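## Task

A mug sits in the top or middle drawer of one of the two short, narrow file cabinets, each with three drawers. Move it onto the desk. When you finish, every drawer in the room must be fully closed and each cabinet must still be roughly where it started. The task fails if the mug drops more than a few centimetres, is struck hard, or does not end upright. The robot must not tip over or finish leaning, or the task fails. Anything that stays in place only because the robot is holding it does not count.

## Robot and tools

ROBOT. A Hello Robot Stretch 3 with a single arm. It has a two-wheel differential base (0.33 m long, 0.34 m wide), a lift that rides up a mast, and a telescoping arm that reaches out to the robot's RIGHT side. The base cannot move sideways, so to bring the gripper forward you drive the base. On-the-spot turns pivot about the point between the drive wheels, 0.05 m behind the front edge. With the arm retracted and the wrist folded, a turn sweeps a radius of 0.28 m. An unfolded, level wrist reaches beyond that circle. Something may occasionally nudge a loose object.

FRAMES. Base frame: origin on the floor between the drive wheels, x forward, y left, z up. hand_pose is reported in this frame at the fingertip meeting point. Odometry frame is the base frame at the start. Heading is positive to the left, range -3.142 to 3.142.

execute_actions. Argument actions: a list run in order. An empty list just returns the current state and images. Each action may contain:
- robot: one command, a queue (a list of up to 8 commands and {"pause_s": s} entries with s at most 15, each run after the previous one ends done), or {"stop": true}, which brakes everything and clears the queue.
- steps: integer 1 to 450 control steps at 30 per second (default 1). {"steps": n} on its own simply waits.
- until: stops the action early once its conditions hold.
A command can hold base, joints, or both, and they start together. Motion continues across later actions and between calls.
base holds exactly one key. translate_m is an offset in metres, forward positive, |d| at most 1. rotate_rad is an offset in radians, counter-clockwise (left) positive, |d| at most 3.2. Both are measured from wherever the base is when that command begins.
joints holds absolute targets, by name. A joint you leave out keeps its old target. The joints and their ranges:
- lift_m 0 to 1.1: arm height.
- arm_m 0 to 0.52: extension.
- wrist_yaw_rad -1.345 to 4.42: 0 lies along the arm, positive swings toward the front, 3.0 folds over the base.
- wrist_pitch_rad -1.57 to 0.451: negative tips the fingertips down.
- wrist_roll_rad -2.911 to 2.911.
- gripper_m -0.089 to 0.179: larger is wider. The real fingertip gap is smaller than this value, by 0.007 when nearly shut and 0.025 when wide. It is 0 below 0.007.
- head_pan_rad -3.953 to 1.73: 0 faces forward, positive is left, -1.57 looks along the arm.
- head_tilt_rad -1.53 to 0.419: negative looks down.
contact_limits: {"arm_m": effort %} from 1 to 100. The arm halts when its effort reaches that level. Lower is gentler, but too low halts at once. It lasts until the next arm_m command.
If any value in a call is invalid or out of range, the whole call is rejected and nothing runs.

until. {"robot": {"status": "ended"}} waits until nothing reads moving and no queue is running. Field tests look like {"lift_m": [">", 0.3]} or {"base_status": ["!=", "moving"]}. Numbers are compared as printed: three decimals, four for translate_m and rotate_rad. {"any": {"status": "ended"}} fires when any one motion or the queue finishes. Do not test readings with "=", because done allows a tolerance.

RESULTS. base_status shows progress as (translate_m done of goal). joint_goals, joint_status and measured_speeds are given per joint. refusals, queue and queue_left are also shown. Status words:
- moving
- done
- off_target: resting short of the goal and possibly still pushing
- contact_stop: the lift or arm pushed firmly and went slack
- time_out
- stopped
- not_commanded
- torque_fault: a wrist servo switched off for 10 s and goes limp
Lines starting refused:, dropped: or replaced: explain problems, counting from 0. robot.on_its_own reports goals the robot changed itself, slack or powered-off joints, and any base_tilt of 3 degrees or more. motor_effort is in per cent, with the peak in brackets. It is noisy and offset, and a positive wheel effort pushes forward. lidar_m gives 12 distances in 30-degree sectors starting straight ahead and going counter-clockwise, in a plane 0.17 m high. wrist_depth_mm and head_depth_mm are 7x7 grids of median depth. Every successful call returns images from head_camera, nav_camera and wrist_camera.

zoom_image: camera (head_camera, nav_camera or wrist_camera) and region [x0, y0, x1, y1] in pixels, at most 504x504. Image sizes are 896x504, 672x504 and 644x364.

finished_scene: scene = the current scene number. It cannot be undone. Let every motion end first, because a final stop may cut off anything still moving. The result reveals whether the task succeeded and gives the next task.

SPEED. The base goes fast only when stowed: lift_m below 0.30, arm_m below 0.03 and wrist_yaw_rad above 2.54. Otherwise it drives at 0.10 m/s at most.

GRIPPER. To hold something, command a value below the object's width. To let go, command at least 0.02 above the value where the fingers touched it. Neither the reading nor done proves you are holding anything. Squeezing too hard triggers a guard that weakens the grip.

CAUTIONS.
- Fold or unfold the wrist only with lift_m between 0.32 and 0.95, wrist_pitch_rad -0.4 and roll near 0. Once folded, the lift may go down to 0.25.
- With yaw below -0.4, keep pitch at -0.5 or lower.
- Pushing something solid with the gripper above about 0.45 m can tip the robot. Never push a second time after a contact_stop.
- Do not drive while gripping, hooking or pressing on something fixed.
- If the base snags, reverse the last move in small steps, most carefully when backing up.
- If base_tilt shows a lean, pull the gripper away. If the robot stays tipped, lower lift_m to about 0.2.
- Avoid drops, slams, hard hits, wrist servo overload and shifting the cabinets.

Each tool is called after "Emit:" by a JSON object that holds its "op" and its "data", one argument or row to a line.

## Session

Emit:
{"op": "execute_actions", "data": {
  "actions": []
}}

Scene clock: 0.00 s.
robot.base_odometry: x=+0.000 y=+0.000 heading=+0.000 (m, m, rad; robot's odometry frame)
robot.turned_by_wheels: +0.000 (rad since the last result)
robot.turned_by_imu: +0.000 (rad since the last result)
robot.base_tilt: forward=+0.6 right=-0.7 (deg)
robot.lidar_m: 1.15 0.78 0.67 0.67 1.10 1.56 2.62 1.91 1.33 1.80 1.25 1.14
robot.head_depth_mm: 1042 1048 1053 1055 1066 1070 1081 / 1073 1081 1085 1094 1101 1106 1112 / 1104 1110 1119 1127 1133 1143 1149 / 1148 1148 1157 1162 1180 1179 1184 / 1182 1194 1200 1206 1215 1220 1235 / 1216 1215 1223 1228 1244 1259 1263 / 1188 1223 1219 1225 1117 1248 1252
robot.base_status: not_commanded
robot.joint_positions: lift_m=+0.314 arm_m=+0.001 wrist_yaw_rad=+2.846 wrist_pitch_rad=-0.334 wrist_roll_rad=-0.018 gripper_m=+0.037 head_pan_rad=+0.005 head_tilt_rad=-0.014
robot.joint_goals: lift_m=+0.314 arm_m=+0.001 wrist_yaw_rad=+2.846 wrist_pitch_rad=-0.334 wrist_roll_rad=-0.018 gripper_m=+0.037 head_pan_rad=+0.005 head_tilt_rad=-0.014
robot.joint_status: lift_m=not_commanded arm_m=not_commanded wrist_yaw_rad=not_commanded wrist_pitch_rad=not_commanded wrist_roll_rad=not_commanded gripper_m=not_commanded head_pan_rad=not_commanded head_tilt_rad=not_commanded
robot.measured_speeds: translate_m=+0.000 rotate_rad=+0.000 lift_m=+0.000 arm_m=+0.000 wrist_yaw_rad=+0.000 wrist_pitch_rad=+0.000 wrist_roll_rad=+0.000 head_pan_rad=+0.000 head_tilt_rad=+0.000
robot: refusals=0 queue=idle queue_left=0
robot.motor_effort: left_wheel=+0 right_wheel=+0 lift_m=+22 arm_m=+0 wrist_yaw_rad=+1 wrist_pitch_rad=+6 wrist_roll_rad=+1 gripper_m=+0 head_pan_rad=+0 head_tilt_rad=+3 (%)
robot.hand_pose: x=+0.0470 y=+0.0776 z=+0.3457 quat_wxyz=(+0.219, +0.700, +0.016, +0.679) (m; robot's base frame)
robot.wrist_depth_mm: - - 804 884 639 970 950 / - - 709 682 682 720 655 / - 926 755 746 801 745 708 / - 804 797 797 779 773 761 / 631 672 705 681 704 699 697 / 548 - 528 568 577 581 582 / 473 - 499 490 493 498 495
pictures: head_camera (sideways: a quarter turn clockwise sets it upright), nav_camera (sideways: a quarter turn counterclockwise sets it upright), wrist_camera
Images, in order (width x height): head_camera 896x504, nav_camera 672x504, wrist_camera 644x364.

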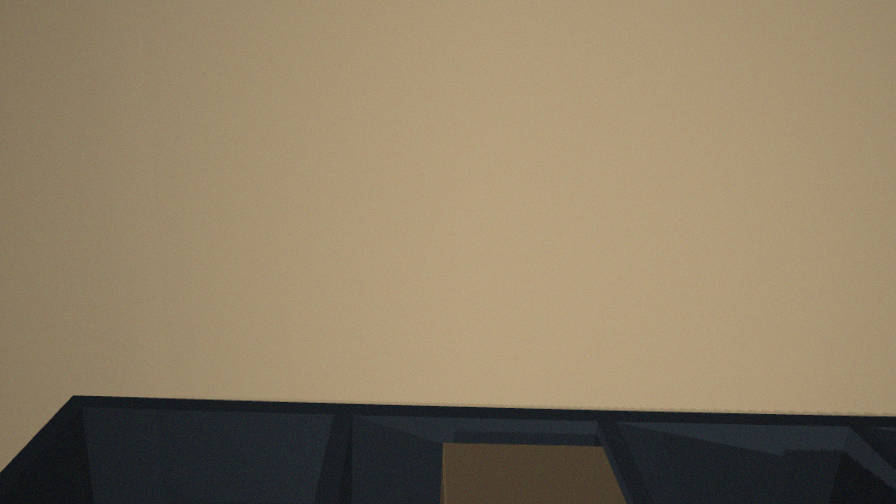

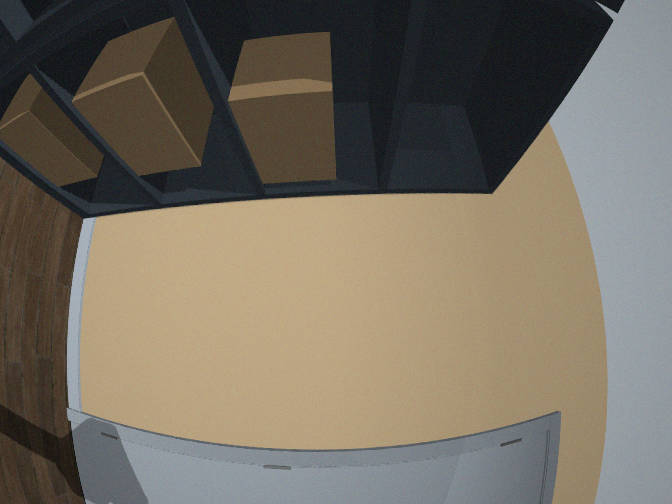

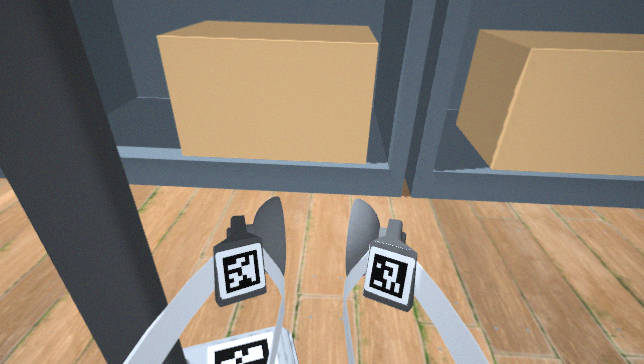

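Emit:
{"op": "execute_actions", "data": {
  "actions": [
    {"robot": {"base": {"rotate_rad": -0.42}, "joints": {"lift_m": 0.28, "wrist_pitch_rad": -0.4, "wrist_roll_rad": 0.0, "head_pan_rad": -3.0, "head_tilt_rad": -0.55}}, "steps": 200, "until": {"robot": {"status": "ended"}}}
  ]
}}

Scene clock: 27.93 s.
robot.base_odometry: x=+0.000 y=+0.000 heading=-0.420 (m, m, rad; robot's odometry frame)
robot.turned_by_wheels: -0.420 (rad since the last result)
robot.turned_by_imu: -0.418 (rad since the last result)
robot.base_tilt: forward=+0.5 right=-0.6 (deg)
robot.lidar_m: 1.14 1.03 0.69 0.67 0.68 0.94 2.61 2.66 1.91 1.32 1.76 1.20
robot.head_depth_mm: 2237 2499 2728 2488 1908 1559 1302 / 2251 2478 2747 2421 1875 1548 1305 / 2286 2519 2776 2440 1876 1537 1295 / 2268 2503 2768 2380 1857 1526 1289 / 2293 2520 2836 2407 1861 1517 1285 / 2318 2537 2798 2375 1858 1498 1284 / 2306 2555 2780 2358 1835 1496 1266
robot.base_status: done (rotate_rad -0.4199 of -0.4200)
robot.joint_positions: lift_m=+0.280 arm_m=+0.001 wrist_yaw_rad=+2.846 wrist_pitch_rad=-0.416 wrist_roll_rad=-0.004 gripper_m=+0.037 head_pan_rad=-2.993 head_tilt_rad=-0.544
robot.joint_goals: lift_m=+0.280 arm_m=+0.001 wrist_yaw_rad=+2.846 wrist_pitch_rad=-0.400 wrist_roll_rad=+0.000 gripper_m=+0.037 head_pan_rad=-3.000 head_tilt_rad=-0.550
robot.joint_status: lift_m=done arm_m=not_commanded wrist_yaw_rad=not_commanded wrist_pitch_rad=done wrist_roll_rad=done gripper_m=not_commanded head_pan_rad=done head_tilt_rad=done
robot.measured_speeds: translate_m=+0.000 rotate_rad=+0.000 lift_m=+0.000 arm_m=+0.000 wrist_yaw_rad=+0.000 wrist_pitch_rad=+0.000 wrist_roll_rad=+0.000 head_pan_rad=+0.000 head_tilt_rad=+0.000
robot: refusals=0 queue=done queue_left=0
robot.motor_effort: left_wheel=+3(11) right_wheel=-3(8) lift_m=+18(23) arm_m=+0(0) wrist_yaw_rad=+0(0) wrist_pitch_rad=+5(5) wrist_roll_rad=+2(2) gripper_m=+0(0) head_pan_rad=-3(31) head_tilt_rad=-2(36) (%)
robot.hand_pose: x=+0.0442 y=+0.0685 z=+0.2934 quat_wxyz=(+0.247, +0.704, +0.043, +0.664) (m; robot's base frame)
robot.wrist_depth_mm: - 582 633 758 775 866 932 / - 632 697 810 844 - 970 / - 678 735 801 881 871 901 / - 689 684 686 680 686 698 / 550 570 575 574 582 568 566 / 479 - - 481 478 483 483 / - - - 422 417 420 419
pictures: head_camera (sideways: a quarter turn clockwise sets it upright), nav_camera (sideways: a quarter turn counterclockwise sets it upright), wrist_camera
Images, in order (width x height): head_camera 896x504, nav_camera 672x504, wrist_camera 644x364.

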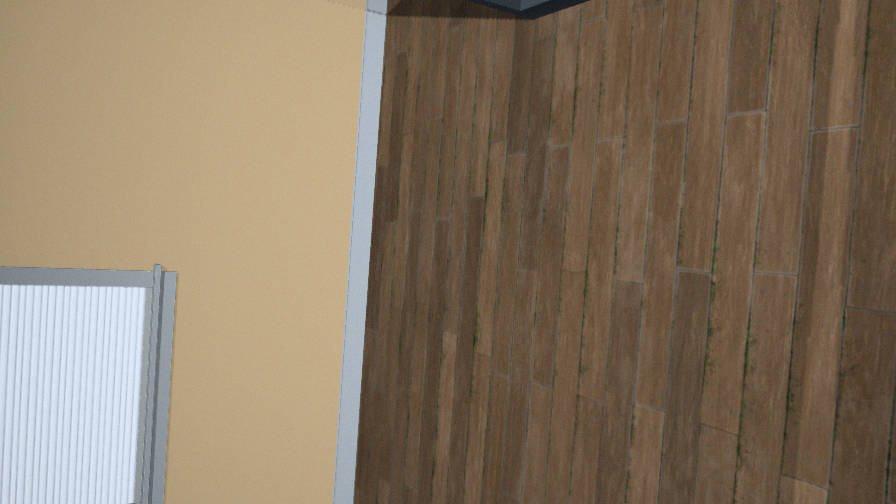

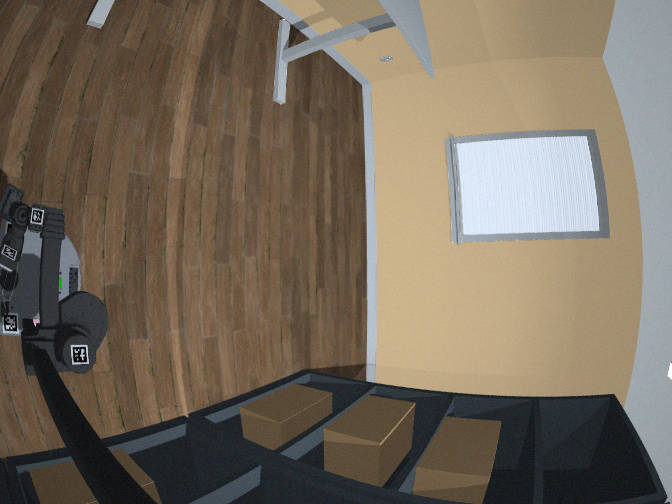

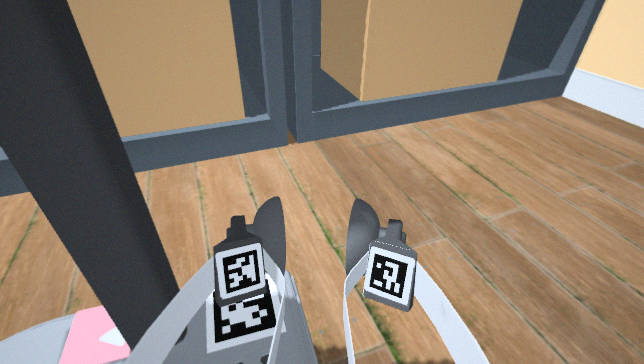

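Emit:
{"op": "execute_actions", "data": {
  "actions": [
    {"robot": {"base": {"translate_m": -1.0}, "joints": {"head_pan_rad": -0.3, "head_tilt_rad": -0.5}}, "steps": 300, "until": {"robot": {"x": ["<", -0.5]}}},
    {"robot": {"base": {"translate_m": -1.0}}, "steps": 300, "until": {"robot": {"x": ["<", -1.008]}}},
    {"robot": [{"base": {"translate_m": -1.0}}, {"base": {"rotate_rad": 1.647}}], "steps": 400, "until": {"robot": {"status": "ended"}}}
  ]
}}

Scene clock: 51.23 s.
robot.base_odometry: x=-1.928 y=+0.861 heading=+1.227 (m, m, rad; robot's odometry frame)
robot.turned_by_wheels: +1.647 (rad since the last result)
robot.turned_by_imu: +1.638 (rad since the last result)
robot.base_tilt: forward=+0.5 right=-0.6 (deg)
robot.lidar_m: 2.07 0.74 0.53 0.51 0.53 0.72 1.93 1.67 2.45 2.03 0.82 0.66
robot.head_depth_mm: 652 676 699 729 769 865 1183 / 762 795 836 876 920 970 1041 / 2634 2795 1058 1089 1169 1241 1263 / 2569 2805 3109 2572 1940 1565 1318 / 2485 2729 3043 2525 1922 1540 1311 / 2416 2603 2922 2493 1907 1556 1299 / 2356 2568 2785 2480 1918 1545 1299
robot.base_status: done (rotate_rad +1.6469 of +1.6470)
robot.joint_positions: lift_m=+0.280 arm_m=+0.001 wrist_yaw_rad=+2.846 wrist_pitch_rad=-0.416 wrist_roll_rad=-0.004 gripper_m=+0.037 head_pan_rad=-0.307 head_tilt_rad=-0.507
robot.joint_goals: lift_m=+0.280 arm_m=+0.001 wrist_yaw_rad=+2.846 wrist_pitch_rad=-0.400 wrist_roll_rad=+0.000 gripper_m=+0.037 head_pan_rad=-0.300 head_tilt_rad=-0.500
robot.joint_status: lift_m=done arm_m=not_commanded wrist_yaw_rad=not_commanded wrist_pitch_rad=done wrist_roll_rad=done gripper_m=not_commanded head_pan_rad=done head_tilt_rad=done
robot.measured_speeds: translate_m=+0.000 rotate_rad=+0.000 lift_m=+0.000 arm_m=+0.000 wrist_yaw_rad=+0.000 wrist_pitch_rad=+0.000 wrist_roll_rad=+0.000 head_pan_rad=+0.000 head_tilt_rad=+0.000
robot: refusals=0 queue=done queue_left=0
robot.motor_effort: left_wheel=-3(10) right_wheel=+2(12) lift_m=+18(18) arm_m=+0(1) wrist_yaw_rad=+1(0) wrist_pitch_rad=+5(5) wrist_roll_rad=+2(2) gripper_m=+0(0) head_pan_rad=+3(30) head_tilt_rad=+4(12) (%)
robot.hand_pose: x=+0.0442 y=+0.0684 z=+0.2932 quat_wxyz=(+0.247, +0.704, +0.043, +0.664) (m; robot's base frame)
robot.wrist_depth_mm: - 459 495 531 584 628 694 / - 499 541 587 639 708 793 / - 541 583 636 700 768 835 / - 587 633 658 678 686 702 / 547 577 583 562 577 571 578 / 476 - - 483 481 484 489 / - - - 421 416 424 425
pictures: head_camera (sideways: a quarter turn clockwise sets it upright), nav_camera (sideways: a quarter turn counterclockwise sets it upright), wrist_camera
Images, in order (width x height): head_camera 896x504, nav_camera 672x504, wrist_camera 644x364.

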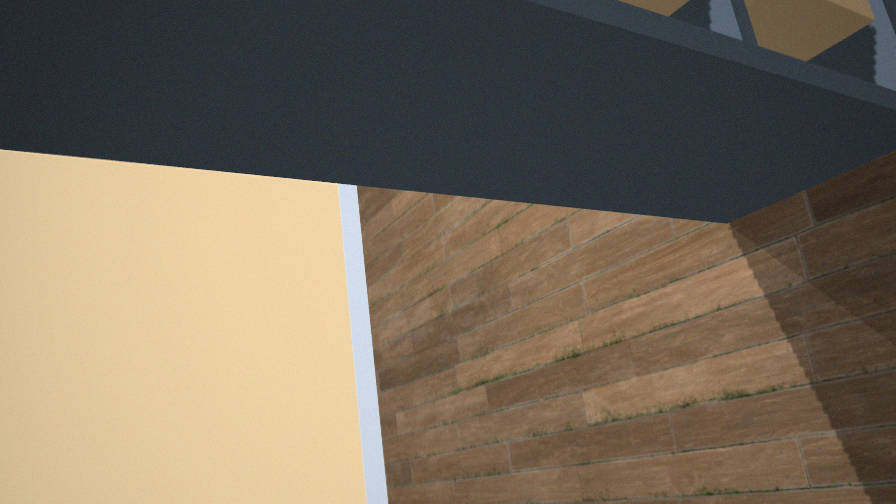

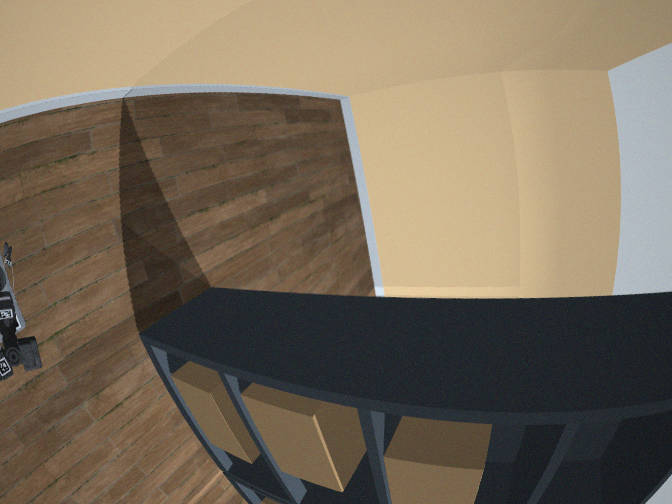

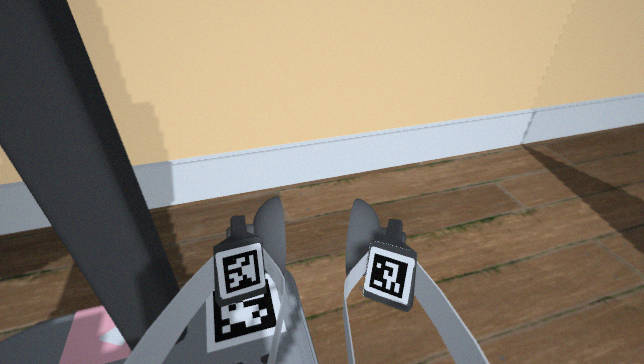

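Emit:
{"op": "execute_actions", "data": {
  "actions": []
}}

Scene clock: 81.37 s.
robot.base_odometry: x=-1.928 y=+0.861 heading=+1.227 (m, m, rad; robot's odometry frame)
robot.turned_by_wheels: +0.000 (rad since the last result)
robot.turned_by_imu: +0.000 (rad since the last result)
robot.base_tilt: forward=+0.4 right=-0.5 (deg)
robot.lidar_m: 2.08 0.74 0.53 0.51 0.53 0.72 1.93 1.67 2.46 2.03 0.82 0.66
robot.head_depth_mm: 652 675 702 733 773 867 1187 / 763 800 838 878 921 971 1037 / 2612 2832 1056 1098 1160 1242 1269 / 2542 2829 3080 2563 1955 1556 1313 / 2516 2768 2967 2547 1947 1571 1313 / 2422 2642 2856 2484 1914 1548 1303 / 2350 2541 2797 2490 1897 1542 1290
robot.base_status: done (rotate_rad +1.6469 of +1.6470)
robot.joint_positions: lift_m=+0.280 arm_m=+0.001 wrist_yaw_rad=+2.846 wrist_pitch_rad=-0.416 wrist_roll_rad=-0.004 gripper_m=+0.037 head_pan_rad=-0.307 head_tilt_rad=-0.507
robot.joint_goals: lift_m=+0.280 arm_m=+0.001 wrist_yaw_rad=+2.846 wrist_pitch_rad=-0.400 wrist_roll_rad=+0.000 gripper_m=+0.037 head_pan_rad=-0.300 head_tilt_rad=-0.500
robot.joint_status: lift_m=done arm_m=not_commanded wrist_yaw_rad=not_commanded wrist_pitch_rad=done wrist_roll_rad=done gripper_m=not_commanded head_pan_rad=done head_tilt_rad=done
robot.measured_speeds: translate_m=+0.000 rotate_rad=+0.000 lift_m=+0.000 arm_m=+0.000 wrist_yaw_rad=+0.000 wrist_pitch_rad=+0.000 wrist_roll_rad=+0.000 head_pan_rad=+0.000 head_tilt_rad=+0.000
robot: refusals=0 queue=done queue_left=0
robot.motor_effort: left_wheel=-3(3) right_wheel=+3(3) lift_m=+18(18) arm_m=-1(0) wrist_yaw_rad=+0(0) wrist_pitch_rad=+5(6) wrist_roll_rad=+2(2) gripper_m=+0(0) head_pan_rad=+2(3) head_tilt_rad=+5(5) (%)
robot.hand_pose: x=+0.0442 y=+0.0684 z=+0.2932 quat_wxyz=(+0.247, +0.704, +0.043, +0.664) (m; robot's base frame)
robot.wrist_depth_mm: - 462 498 536 582 633 709 / - 497 537 579 651 709 789 / - 542 580 629 702 786 834 / - 584 627 655 693 703 703 / 548 571 576 573 578 571 575 / 477 - - 484 488 483 486 / - - - 419 421 421 421
pictures: head_camera (sideways: a quarter turn clockwise sets it upright), nav_camera (sideways: a quarter turn counterclockwise sets it upright), wrist_camera
Images, in order (width x height): head_camera 896x504, nav_camera 672x504, wrist_camera 644x364.

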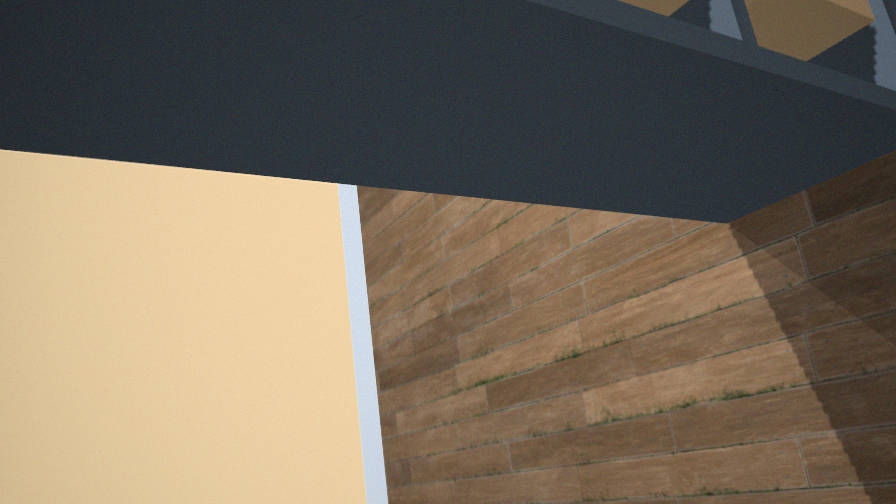

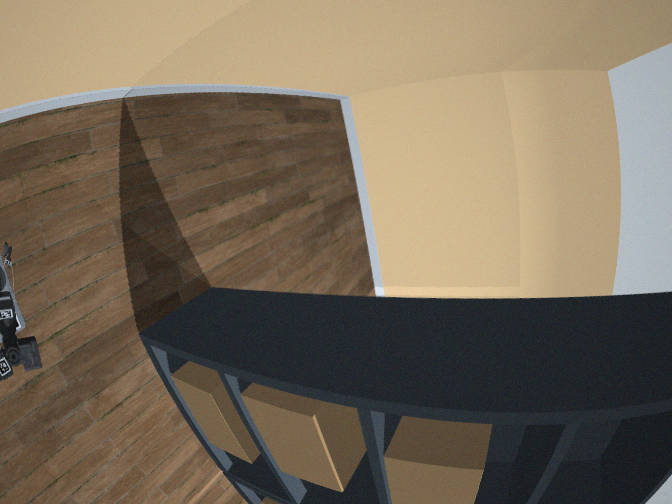

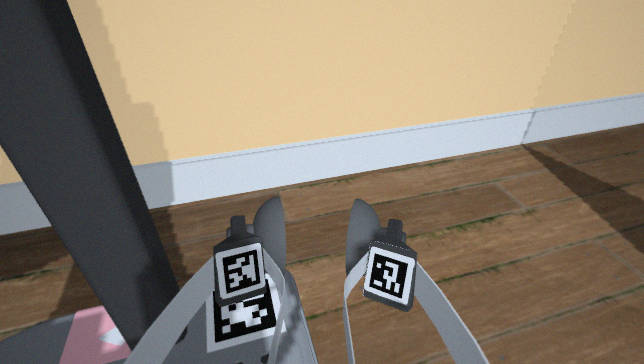

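Emit:
{"op": "execute_actions", "data": {
  "actions": [
    {"robot": {"base": {"translate_m": 1.0}, "joints": {"head_pan_rad": -1.1, "head_tilt_rad": -0.45}}, "steps": 450, "until": {"robot": {"translate_m": [">=", 0.6]}}},
    {"robot": {"base": {"translate_m": 0.8}}, "steps": 450, "until": {"robot": {"status": "ended"}}}
  ]
}}

Scene clock: 95.43 s.
robot.base_odometry: x=-1.455 y=+2.182 heading=+1.227 (m, m, rad; robot's odometry frame)
robot.turned_by_wheels: +0.000 (rad since the last result)
robot.turned_by_imu: +0.002 (rad since the last result)
robot.base_tilt: forward=+0.3 right=-0.7 (deg)
robot.lidar_m: 1.38 0.75 0.55 0.53 0.54 0.74 2.00 0.64 0.66 1.75 1.89 1.44
robot.head_depth_mm: 2773 2962 3229 2877 2123 1670 1395 / 2889 3135 3340 2870 2119 1661 1378 / 3085 3314 2855 2829 2108 1653 1363 / 2746 3047 2832 2246 2077 1641 1356 / 2286 2495 2491 2217 2059 1636 1353 / 1999 2131 2236 2310 2042 1618 1345 / 1757 1857 2020 2139 2018 1597 1343
robot.base_status: done (translate_m +0.8000 of +0.8000)
robot.joint_positions: lift_m=+0.280 arm_m=+0.001 wrist_yaw_rad=+2.846 wrist_pitch_rad=-0.417 wrist_roll_rad=-0.004 gripper_m=+0.037 head_pan_rad=-1.093 head_tilt_rad=-0.458
robot.joint_goals: lift_m=+0.280 arm_m=+0.001 wrist_yaw_rad=+2.846 wrist_pitch_rad=-0.400 wrist_roll_rad=+0.000 gripper_m=+0.037 head_pan_rad=-1.100 head_tilt_rad=-0.450
robot.joint_status: lift_m=done arm_m=not_commanded wrist_yaw_rad=not_commanded wrist_pitch_rad=done wrist_roll_rad=done gripper_m=not_commanded head_pan_rad=done head_tilt_rad=done
robot.measured_speeds: translate_m=+0.000 rotate_rad=+0.000 lift_m=+0.000 arm_m=+0.000 wrist_yaw_rad=+0.000 wrist_pitch_rad=+0.000 wrist_roll_rad=+0.000 head_pan_rad=+0.000 head_tilt_rad=+0.000
robot: refusals=0 queue=done queue_left=0
robot.motor_effort: left_wheel=-3(8) right_wheel=+2(11) lift_m=+18(18) arm_m=+0(1) wrist_yaw_rad=+0(0) wrist_pitch_rad=+5(5) wrist_roll_rad=+2(2) gripper_m=+0(0) head_pan_rad=-2(29) head_tilt_rad=+5(15) (%)
robot.hand_pose: x=+0.0442 y=+0.0684 z=+0.2932 quat_wxyz=(+0.247, +0.704, +0.043, +0.664) (m; robot's base frame)
robot.wrist_depth_mm: - 474 511 546 590 647 714 / - 509 560 597 649 720 799 / - 552 596 656 710 778 850 / - 602 638 683 688 693 698 / 552 567 579 567 577 575 568 / 479 - - 482 484 484 486 / - - - 418 419 424 424
pictures: head_camera (sideways: a quarter turn clockwise sets it upright), nav_camera (sideways: a quarter turn counterclockwise sets it upright), wrist_camera
Images, in order (width x height): head_camera 896x504, nav_camera 672x504, wrist_camera 644x364.

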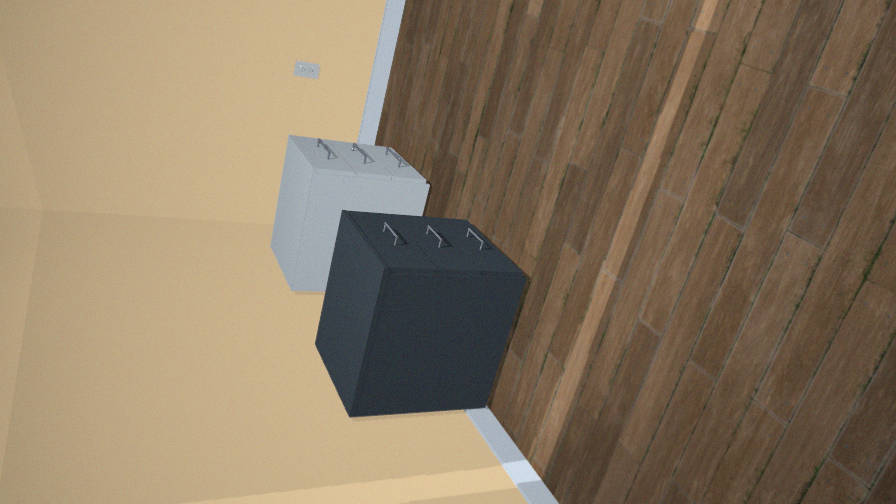

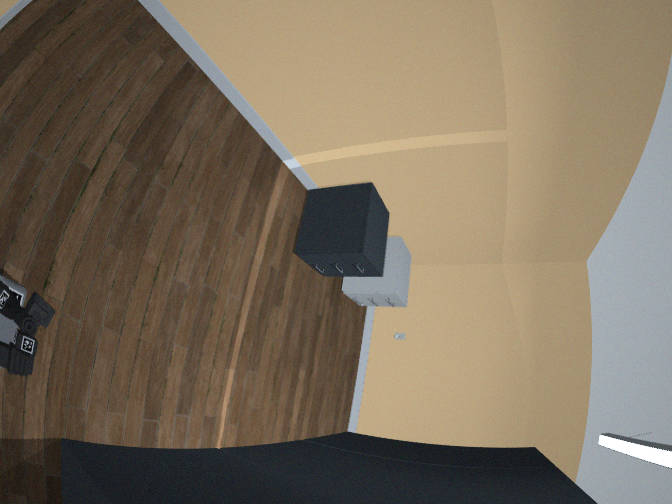

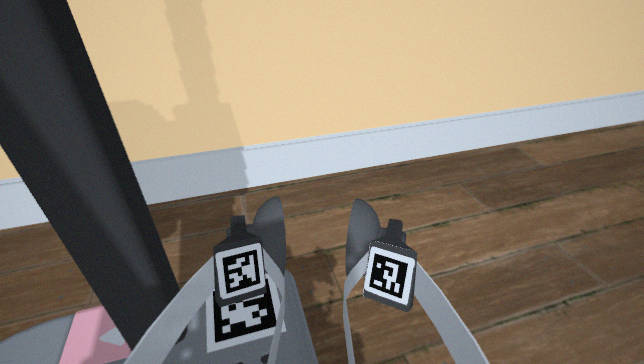

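Emit:
{"op": "zoom_image", "data": {
  "camera": "head_camera",
  "region": [250, 110, 560, 430]
}}

Region (250, 110, 560, 430) of head_camera's 896x504 image, scaled by 1.575, with more detail than that image has; it fills the left 488 columns of this view, and the rest is white.

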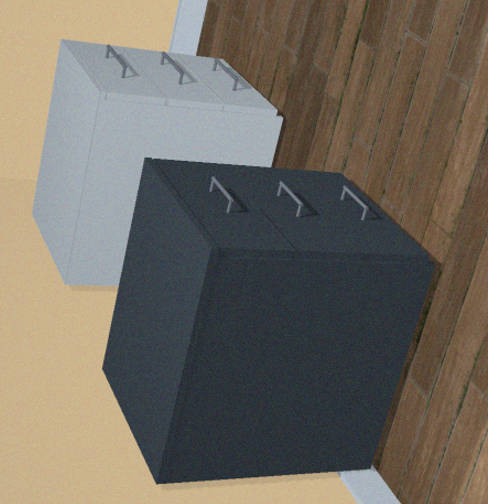

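Emit:
{"op": "execute_actions", "data": {
  "actions": [
    {"robot": {"base": {"rotate_rad": 1.66}, "joints": {"head_pan_rad": -1.593, "head_tilt_rad": -0.8, "lift_m": 0.292}}, "steps": 450, "until": {"robot": {"base_status": ["!=", "moving"]}}},
    {"robot": {"base": {"translate_m": -1.0}}, "steps": 450, "until": {"robot": {"translate_m": ["<=", -0.815]}}},
    {"robot": {"base": {"translate_m": -0.99}}, "steps": 450, "until": {"robot": {"translate_m": ["<=", -0.93]}}},
    {"robot": {"joints": {"lift_m": 0.335}}, "steps": 450, "until": {"robot": {"status": "ended"}}},
    {"robot": {"base": {"rotate_rad": -0.072}, "joints": {"wrist_yaw_rad": 0.0}}, "steps": 450, "until": {"robot": {"status": "ended"}}}
  ]
}}

Scene clock: 223.90 s.
robot.base_odometry: x=+0.295 y=+1.726 heading=+2.815 (m, m, rad; robot's odometry frame)
robot.turned_by_wheels: +1.588 (rad since the last result)
robot.turned_by_imu: +1.579 (rad since the last result)
robot.base_tilt: forward=+0.5 right=-0.8 (deg)
robot.lidar_m: 2.32 0.85 0.62 0.60 0.62 0.85 1.43 0.99 0.73 0.70 1.30 1.78
robot.head_depth_mm: 1129 1297 1519 1713 1538 1330 1182 / 1129 1295 1407 1091 1428 1331 1169 / 1127 1289 1269 1078 1236 1314 1159 / 1125 1292 1268 1073 1189 1312 1186 / 1123 1287 1290 1072 1275 1307 1162 / 1120 1280 1494 1706 1500 1298 1157 / 1120 1286 1502 1705 1479 1295 1149
robot.base_status: done (rotate_rad -0.0719 of -0.0720)
robot.joint_positions: lift_m=+0.335 arm_m=+0.001 wrist_yaw_rad=+0.003 wrist_pitch_rad=-0.417 wrist_roll_rad=-0.003 gripper_m=+0.037 head_pan_rad=-1.586 head_tilt_rad=-0.791
robot.joint_goals: lift_m=+0.335 arm_m=+0.001 wrist_yaw_rad=+0.000 wrist_pitch_rad=-0.400 wrist_roll_rad=+0.000 gripper_m=+0.037 head_pan_rad=-1.593 head_tilt_rad=-0.800
robot.joint_status: lift_m=done arm_m=not_commanded wrist_yaw_rad=done wrist_pitch_rad=done wrist_roll_rad=done gripper_m=not_commanded head_pan_rad=done head_tilt_rad=done
robot.measured_speeds: translate_m=+0.000 rotate_rad=+0.000 lift_m=+0.000 arm_m=+0.000 wrist_yaw_rad=+0.000 wrist_pitch_rad=+0.000 wrist_roll_rad=+0.000 head_pan_rad=+0.000 head_tilt_rad=+0.000
robot: refusals=0 queue=done queue_left=0
robot.motor_effort: left_wheel=+4(13) right_wheel=-4(12) lift_m=+26(28) arm_m=-1(1) wrist_yaw_rad=-2(5) wrist_pitch_rad=+5(6) wrist_roll_rad=+2(2) gripper_m=+0(0) head_pan_rad=-3(24) head_tilt_rad=-5(31) (%)
robot.hand_pose: x=-0.0208 y=-0.3709 z=+0.3476 quat_wxyz=(+0.693, +0.148, -0.690, -0.145) (m; robot's base frame)
robot.wrist_depth_mm: 923 904 427 416 419 416 794 / - - 478 456 453 461 807 / 957 951 883 496 500 524 803 / 766 770 715 558 557 749 750 / 637 632 658 614 624 643 654 / 546 538 506 541 545 546 550 / 467 472 474 472 479 479 476
pictures: head_camera (sideways: a quarter turn clockwise sets it upright), nav_camera (sideways: a quarter turn counterclockwise sets it upright), wrist_camera
Images, in order (width x height): head_camera 896x504, nav_camera 672x504, wrist_camera 644x364.

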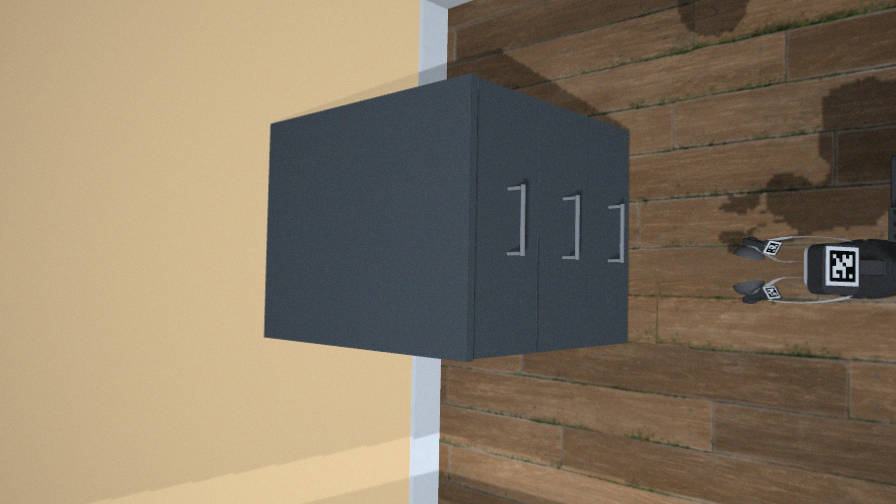

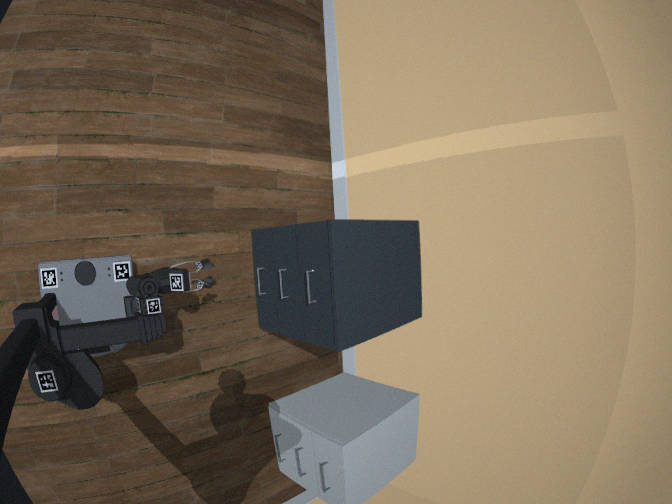

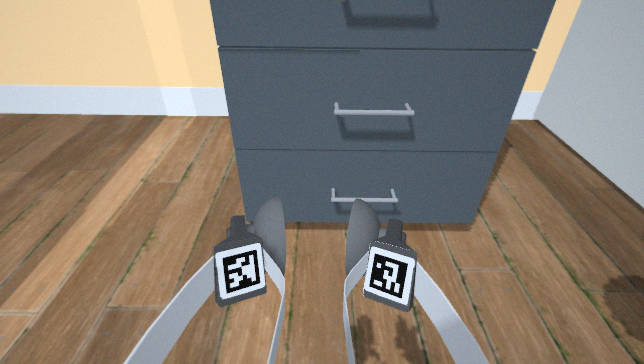

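Emit:
{"op": "zoom_image", "data": {
  "camera": "wrist_camera",
  "region": [200, 0, 560, 240]
}}

Emit:
{"op": "zoom_image", "data": {
  "camera": "head_camera",
  "region": [440, 60, 896, 380]
}}

Region (200, 0, 560, 240) of wrist_camera's 644x364 image, scaled by 1.400.

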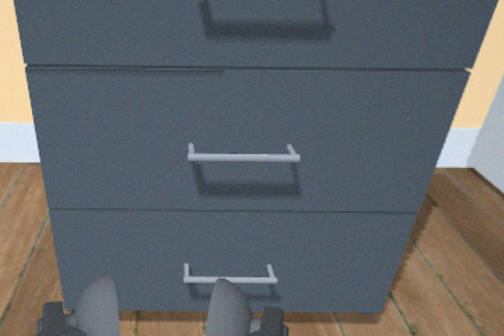

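Region (440, 60, 896, 380) of head_camera's 896x504 image, scaled by 1.105, with more detail than that image has; it fills the top 354 rows of this view, and the rest is white.

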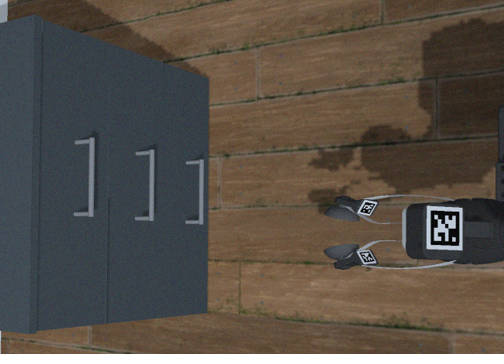

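Emit:
{"op": "execute_actions", "data": {
  "actions": [
    {"robot": {"base": {"translate_m": -0.073}, "joints": {"wrist_pitch_rad": 0.0, "wrist_roll_rad": 1.57, "gripper_m": 0.07, "lift_m": 0.323, "arm_m": 0.17}}, "steps": 450, "until": {"robot": {"status": "ended"}}}
  ]
}}

Scene clock: 258.07 s.
robot.base_odometry: x=+0.364 y=+1.702 heading=+2.815 (m, m, rad; robot's odometry frame)
robot.turned_by_wheels: +0.000 (rad since the last result)
robot.turned_by_imu: +0.000 (rad since the last result)
robot.base_tilt: forward=+0.4 right=-0.5 (deg)
robot.lidar_m: 2.40 0.85 0.62 0.60 0.62 0.84 1.35 0.99 0.73 0.70 1.30 1.77
robot.head_depth_mm: 1126 1294 1509 1679 1541 1329 1175 / 1128 1291 1506 1722 1526 1331 1173 / 1128 1290 1272 1078 1240 1350 1168 / 1124 1288 1266 1078 1198 1369 1154 / 1128 1291 1256 1067 1232 1302 1160 / 1115 1280 1432 1087 1403 1307 1156 / 1121 1276 1505 1691 1484 1302 1156
robot.base_status: done (translate_m -0.0730 of -0.0730)
robot.joint_positions: lift_m=+0.323 arm_m=+0.170 wrist_yaw_rad=+0.002 wrist_pitch_rad=-0.023 wrist_roll_rad=+1.569 gripper_m=+0.070 head_pan_rad=-1.586 head_tilt_rad=-0.791
robot.joint_goals: lift_m=+0.323 arm_m=+0.170 wrist_yaw_rad=+0.000 wrist_pitch_rad=+0.000 wrist_roll_rad=+1.570 gripper_m=+0.070 head_pan_rad=-1.593 head_tilt_rad=-0.800
robot.joint_status: lift_m=done arm_m=done wrist_yaw_rad=done wrist_pitch_rad=done wrist_roll_rad=done gripper_m=done head_pan_rad=done head_tilt_rad=done
robot.measured_speeds: translate_m=+0.000 rotate_rad=+0.000 lift_m=+0.000 arm_m=+0.000 wrist_yaw_rad=+0.000 wrist_pitch_rad=+0.000 wrist_roll_rad=+0.000 head_pan_rad=+0.000 head_tilt_rad=+0.000
robot: refusals=0 queue=done queue_left=0
robot.motor_effort: left_wheel=+4(5) right_wheel=-3(7) lift_m=+18(26) arm_m=+4(5) wrist_yaw_rad=-1(2) wrist_pitch_rad=+7(8) wrist_roll_rad=+1(0) gripper_m=+1(81) head_pan_rad=-2(2) head_tilt_rad=-5(4) (%)
robot.hand_pose: x=-0.0209 y=-0.5702 z=+0.4317 quat_wxyz=(+0.001, +0.001, -1.000, -0.012) (m; robot's base frame)
robot.wrist_depth_mm: 757 757 271 274 275 278 280 / 776 798 277 281 285 287 289 / 792 802 291 289 292 296 297 / 819 831 299 298 303 305 308 / 853 858 307 310 309 314 317 / 882 889 318 318 326 325 330 / 928 926 333 333 336 337 341
pictures: head_camera (sideways: a quarter turn clockwise sets it upright), nav_camera (sideways: a quarter turn counterclockwise sets it upright), wrist_camera
Images, in order (width x height): head_camera 896x504, nav_camera 672x504, wrist_camera 644x364.

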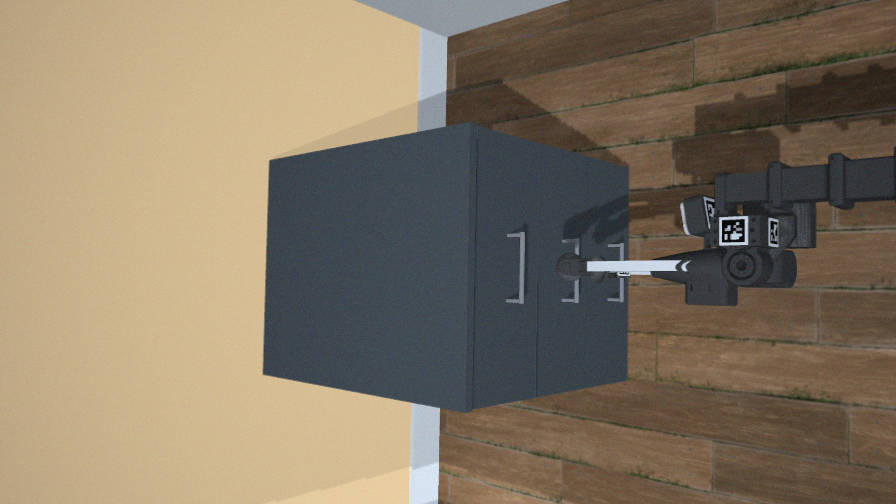

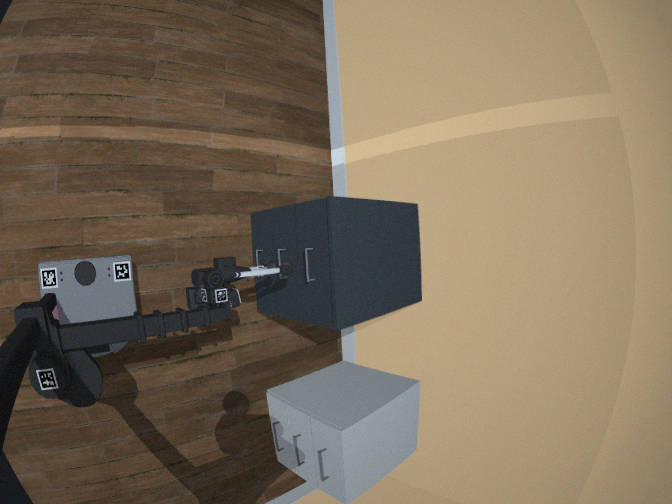

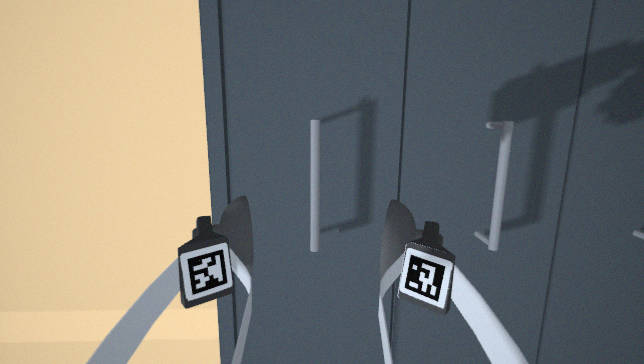

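Emit:
{"op": "zoom_image", "data": {
  "camera": "head_camera",
  "region": [480, 130, 896, 330]
}}

Region (480, 130, 896, 330) of head_camera's 896x504 image, scaled by 1.212, with more detail than that image has; it fills the top 242 rows of this view, and the rest is white.

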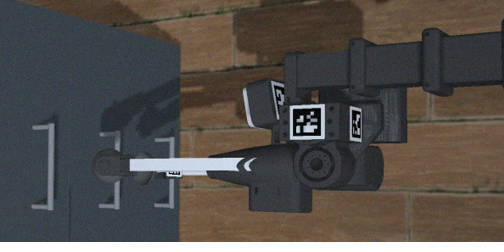

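Emit:
{"op": "execute_actions", "data": {
  "actions": [
    {"robot": {"joints": {"lift_m": 0.326, "arm_m": 0.286}, "contact_limits": {"arm_m": 15}}, "steps": 450, "until": {"robot": {"status": "ended"}}}
  ]
}}

Scene clock: 307.87 s.
robot.base_odometry: x=+0.364 y=+1.702 heading=+2.815 (m, m, rad; robot's odometry frame)
robot.turned_by_wheels: +0.000 (rad since the last result)
robot.turned_by_imu: +0.000 (rad since the last result)
robot.base_tilt: forward=+0.6 right=-0.7 (deg)
robot.lidar_m: 2.40 0.85 0.62 0.60 0.62 0.84 1.35 0.99 0.73 0.70 1.30 1.77
robot.head_depth_mm: 1125 1294 1521 1669 1551 1327 1179 / 1130 1287 1512 1720 1526 1326 1170 / 1132 1285 1274 1085 1229 1309 1169 / 1121 1287 1263 1072 1187 1273 1161 / 1123 1283 1260 1060 1230 1315 1160 / 1125 1292 1426 1092 1396 1309 1154 / 1122 1283 1492 1689 1488 1295 1150
robot.base_status: done (translate_m -0.0730 of -0.0730)
robot.joint_positions: lift_m=+0.326 arm_m=+0.286 wrist_yaw_rad=+0.002 wrist_pitch_rad=-0.023 wrist_roll_rad=+1.570 gripper_m=+0.070 head_pan_rad=-1.586 head_tilt_rad=-0.791
robot.joint_goals: lift_m=+0.326 arm_m=+0.286 wrist_yaw_rad=+0.000 wrist_pitch_rad=+0.000 wrist_roll_rad=+1.570 gripper_m=+0.070 head_pan_rad=-1.593 head_tilt_rad=-0.800
robot.joint_status: lift_m=done arm_m=done wrist_yaw_rad=done wrist_pitch_rad=done wrist_roll_rad=done gripper_m=done head_pan_rad=done head_tilt_rad=done
robot.measured_speeds: translate_m=+0.000 rotate_rad=+0.000 lift_m=+0.000 arm_m=+0.000 wrist_yaw_rad=+0.000 wrist_pitch_rad=+0.000 wrist_roll_rad=+0.000 head_pan_rad=+0.000 head_tilt_rad=+0.000
robot: refusals=0 queue=done queue_left=0
robot.motor_effort: left_wheel=+4(4) right_wheel=-3(3) lift_m=+26(28) arm_m=+4(4) wrist_yaw_rad=-1(1) wrist_pitch_rad=+7(7) wrist_roll_rad=+1(1) gripper_m=+0(1) head_pan_rad=-2(2) head_tilt_rad=-4(5) (%)
robot.contact_limits: arm_m 15 (drawing in: default 27, maximum 44; extending or still: default 37, maximum 60)
robot.hand_pose: x=-0.0209 y=-0.6862 z=+0.4343 quat_wxyz=(+0.001, +0.001, -1.000, -0.012) (m; robot's base frame)
robot.wrist_depth_mm: 656 166 165 166 167 169 170 / 676 170 169 171 173 175 176 / 695 683 175 176 178 180 181 / 726 706 180 182 184 185 187 / 730 734 186 187 189 192 193 / 756 761 193 194 197 198 199 / 774 780 199 201 203 206 206
pictures: head_camera (sideways: a quarter turn clockwise sets it upright), nav_camera (sideways: a quarter turn counterclockwise sets it upright), wrist_camera
Images, in order (width x height): head_camera 896x504, nav_camera 672x504, wrist_camera 644x364.

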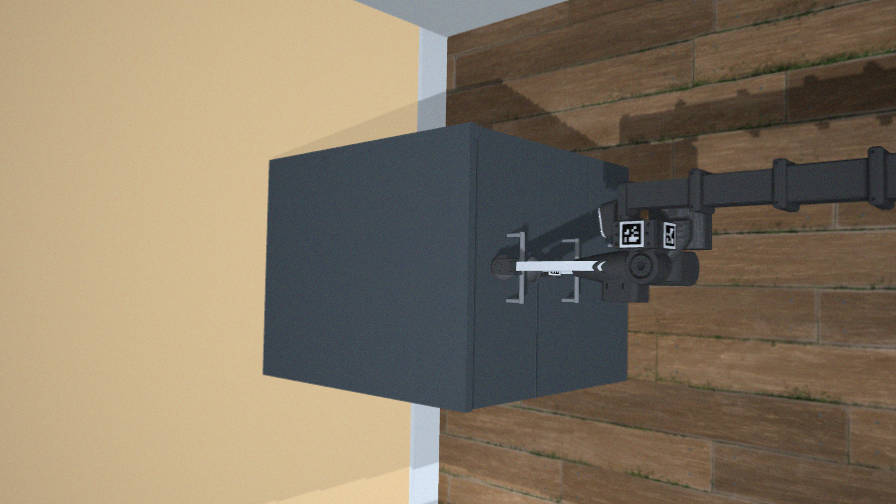

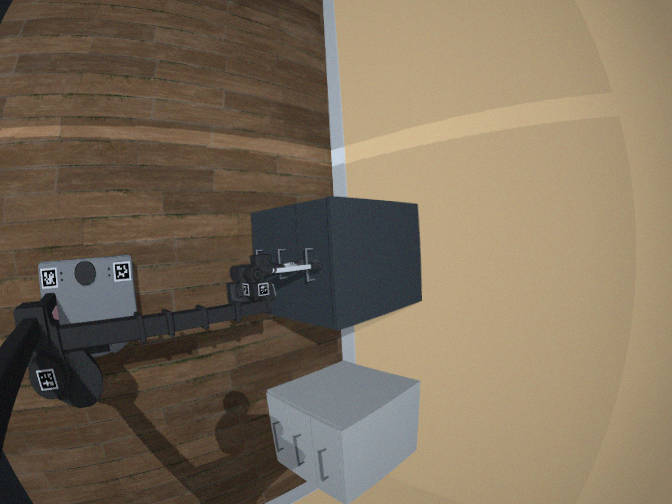

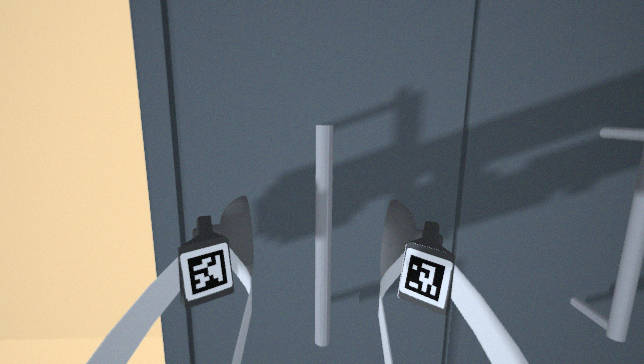

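Emit:
{"op": "execute_actions", "data": {
  "actions": [
    {"robot": {"joints": {"arm_m": 0.289, "gripper_m": -0.045, "head_tilt_rad": -0.95}, "contact_limits": {"arm_m": 15}}, "steps": 450, "until": {"robot": {"status": "ended"}}},
    {"robot": {"joints": {"arm_m": 0.01}, "contact_limits": {"arm_m": 20}}, "steps": 450, "until": {"robot": {"status": "ended"}}}
  ]
}}

Scene clock: 320.47 s.
robot.base_odometry: x=+0.364 y=+1.702 heading=+2.815 (m, m, rad; robot's odometry frame)
robot.turned_by_wheels: +0.000 (rad since the last result)
robot.turned_by_imu: +0.000 (rad since the last result)
robot.base_tilt: forward=+0.6 right=-0.4 (deg)
robot.lidar_m: 2.40 0.85 0.62 0.60 0.62 0.84 1.36 0.99 0.73 0.71 1.30 1.77
robot.head_depth_mm: 1206 1423 1675 1593 1414 1266 1139 / 1203 1421 1687 1561 1361 1259 1152 / 1195 1250 1082 1095 1030 1267 - / 1195 1227 1075 1097 1026 1281 - / 1201 1223 1078 1096 1021 1245 1135 / 1187 1345 1092 1131 1302 1227 1127 / 1197 1398 1670 1534 1369 1231 1111
robot.base_status: done (translate_m -0.0730 of -0.0730)
robot.joint_positions: lift_m=+0.326 arm_m=+0.010 wrist_yaw_rad=+0.000 wrist_pitch_rad=-0.033 wrist_roll_rad=+1.570 gripper_m=-0.041 head_pan_rad=-1.586 head_tilt_rad=-0.940
robot.joint_goals: lift_m=+0.326 arm_m=+0.010 wrist_yaw_rad=+0.000 wrist_pitch_rad=+0.000 wrist_roll_rad=+1.570 gripper_m=-0.042 head_pan_rad=-1.593 head_tilt_rad=-0.950
robot.joint_status: lift_m=done arm_m=done wrist_yaw_rad=done wrist_pitch_rad=done wrist_roll_rad=done gripper_m=done head_pan_rad=done head_tilt_rad=done
robot.measured_speeds: translate_m=+0.000 rotate_rad=+0.000 lift_m=+0.000 arm_m=+0.000 wrist_yaw_rad=+0.000 wrist_pitch_rad=+0.000 wrist_roll_rad=+0.000 head_pan_rad=+0.000 head_tilt_rad=+0.000
robot: refusals=0 queue=done queue_left=0
robot.motor_effort: left_wheel=+2(7) right_wheel=-2(7) lift_m=+25(26) arm_m=-5(17) wrist_yaw_rad=+1(1) wrist_pitch_rad=+10(15) wrist_roll_rad=+1(0) gripper_m=-17(100) head_pan_rad=-2(3) head_tilt_rad=-6(23) (%)
robot.contact_limits: arm_m 20 (drawing in: default 27, maximum 44; extending or still: default 37, maximum 60)
robot.hand_pose: x=-0.0214 y=-0.4106 z=+0.4318 quat_wxyz=(+0.001, +0.000, -1.000, -0.017) (m; robot's base frame)
robot.wrist_depth_mm: 903 901 161 163 166 426 438 / 936 913 166 168 170 443 454 / 921 957 171 173 175 452 459 / 950 974 177 178 181 474 470 / - - 181 153 187 488 489 / - - 188 193 194 501 491 / - - 196 197 201 719 491
pictures: head_camera (sideways: a quarter turn clockwise sets it upright), nav_camera (sideways: a quarter turn counterclockwise sets it upright), wrist_camera
Images, in order (width x height): head_camera 896x504, nav_camera 672x504, wrist_camera 644x364.

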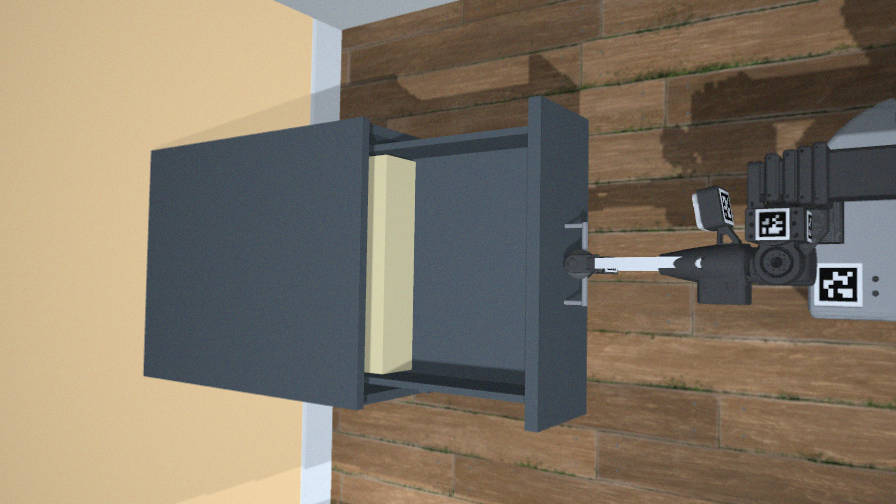

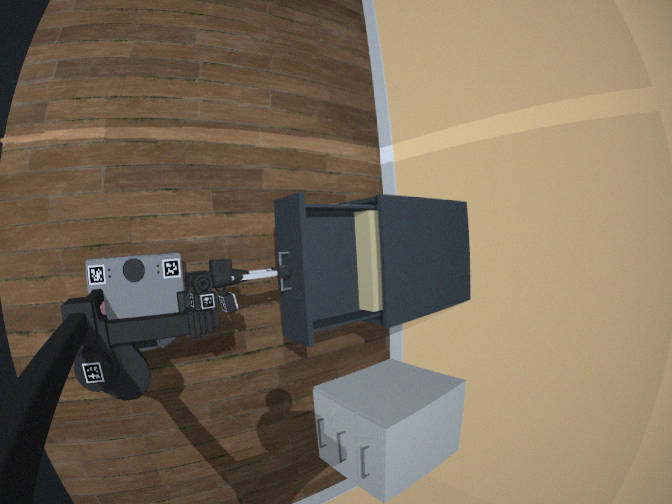

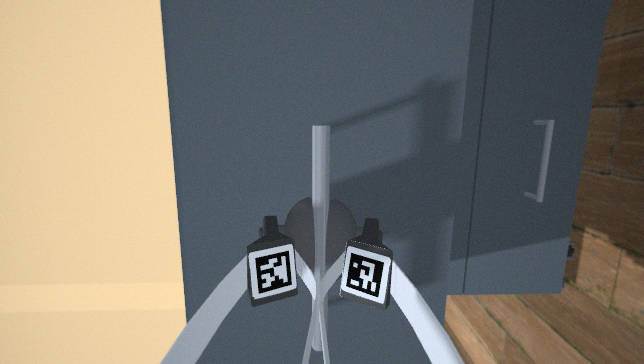

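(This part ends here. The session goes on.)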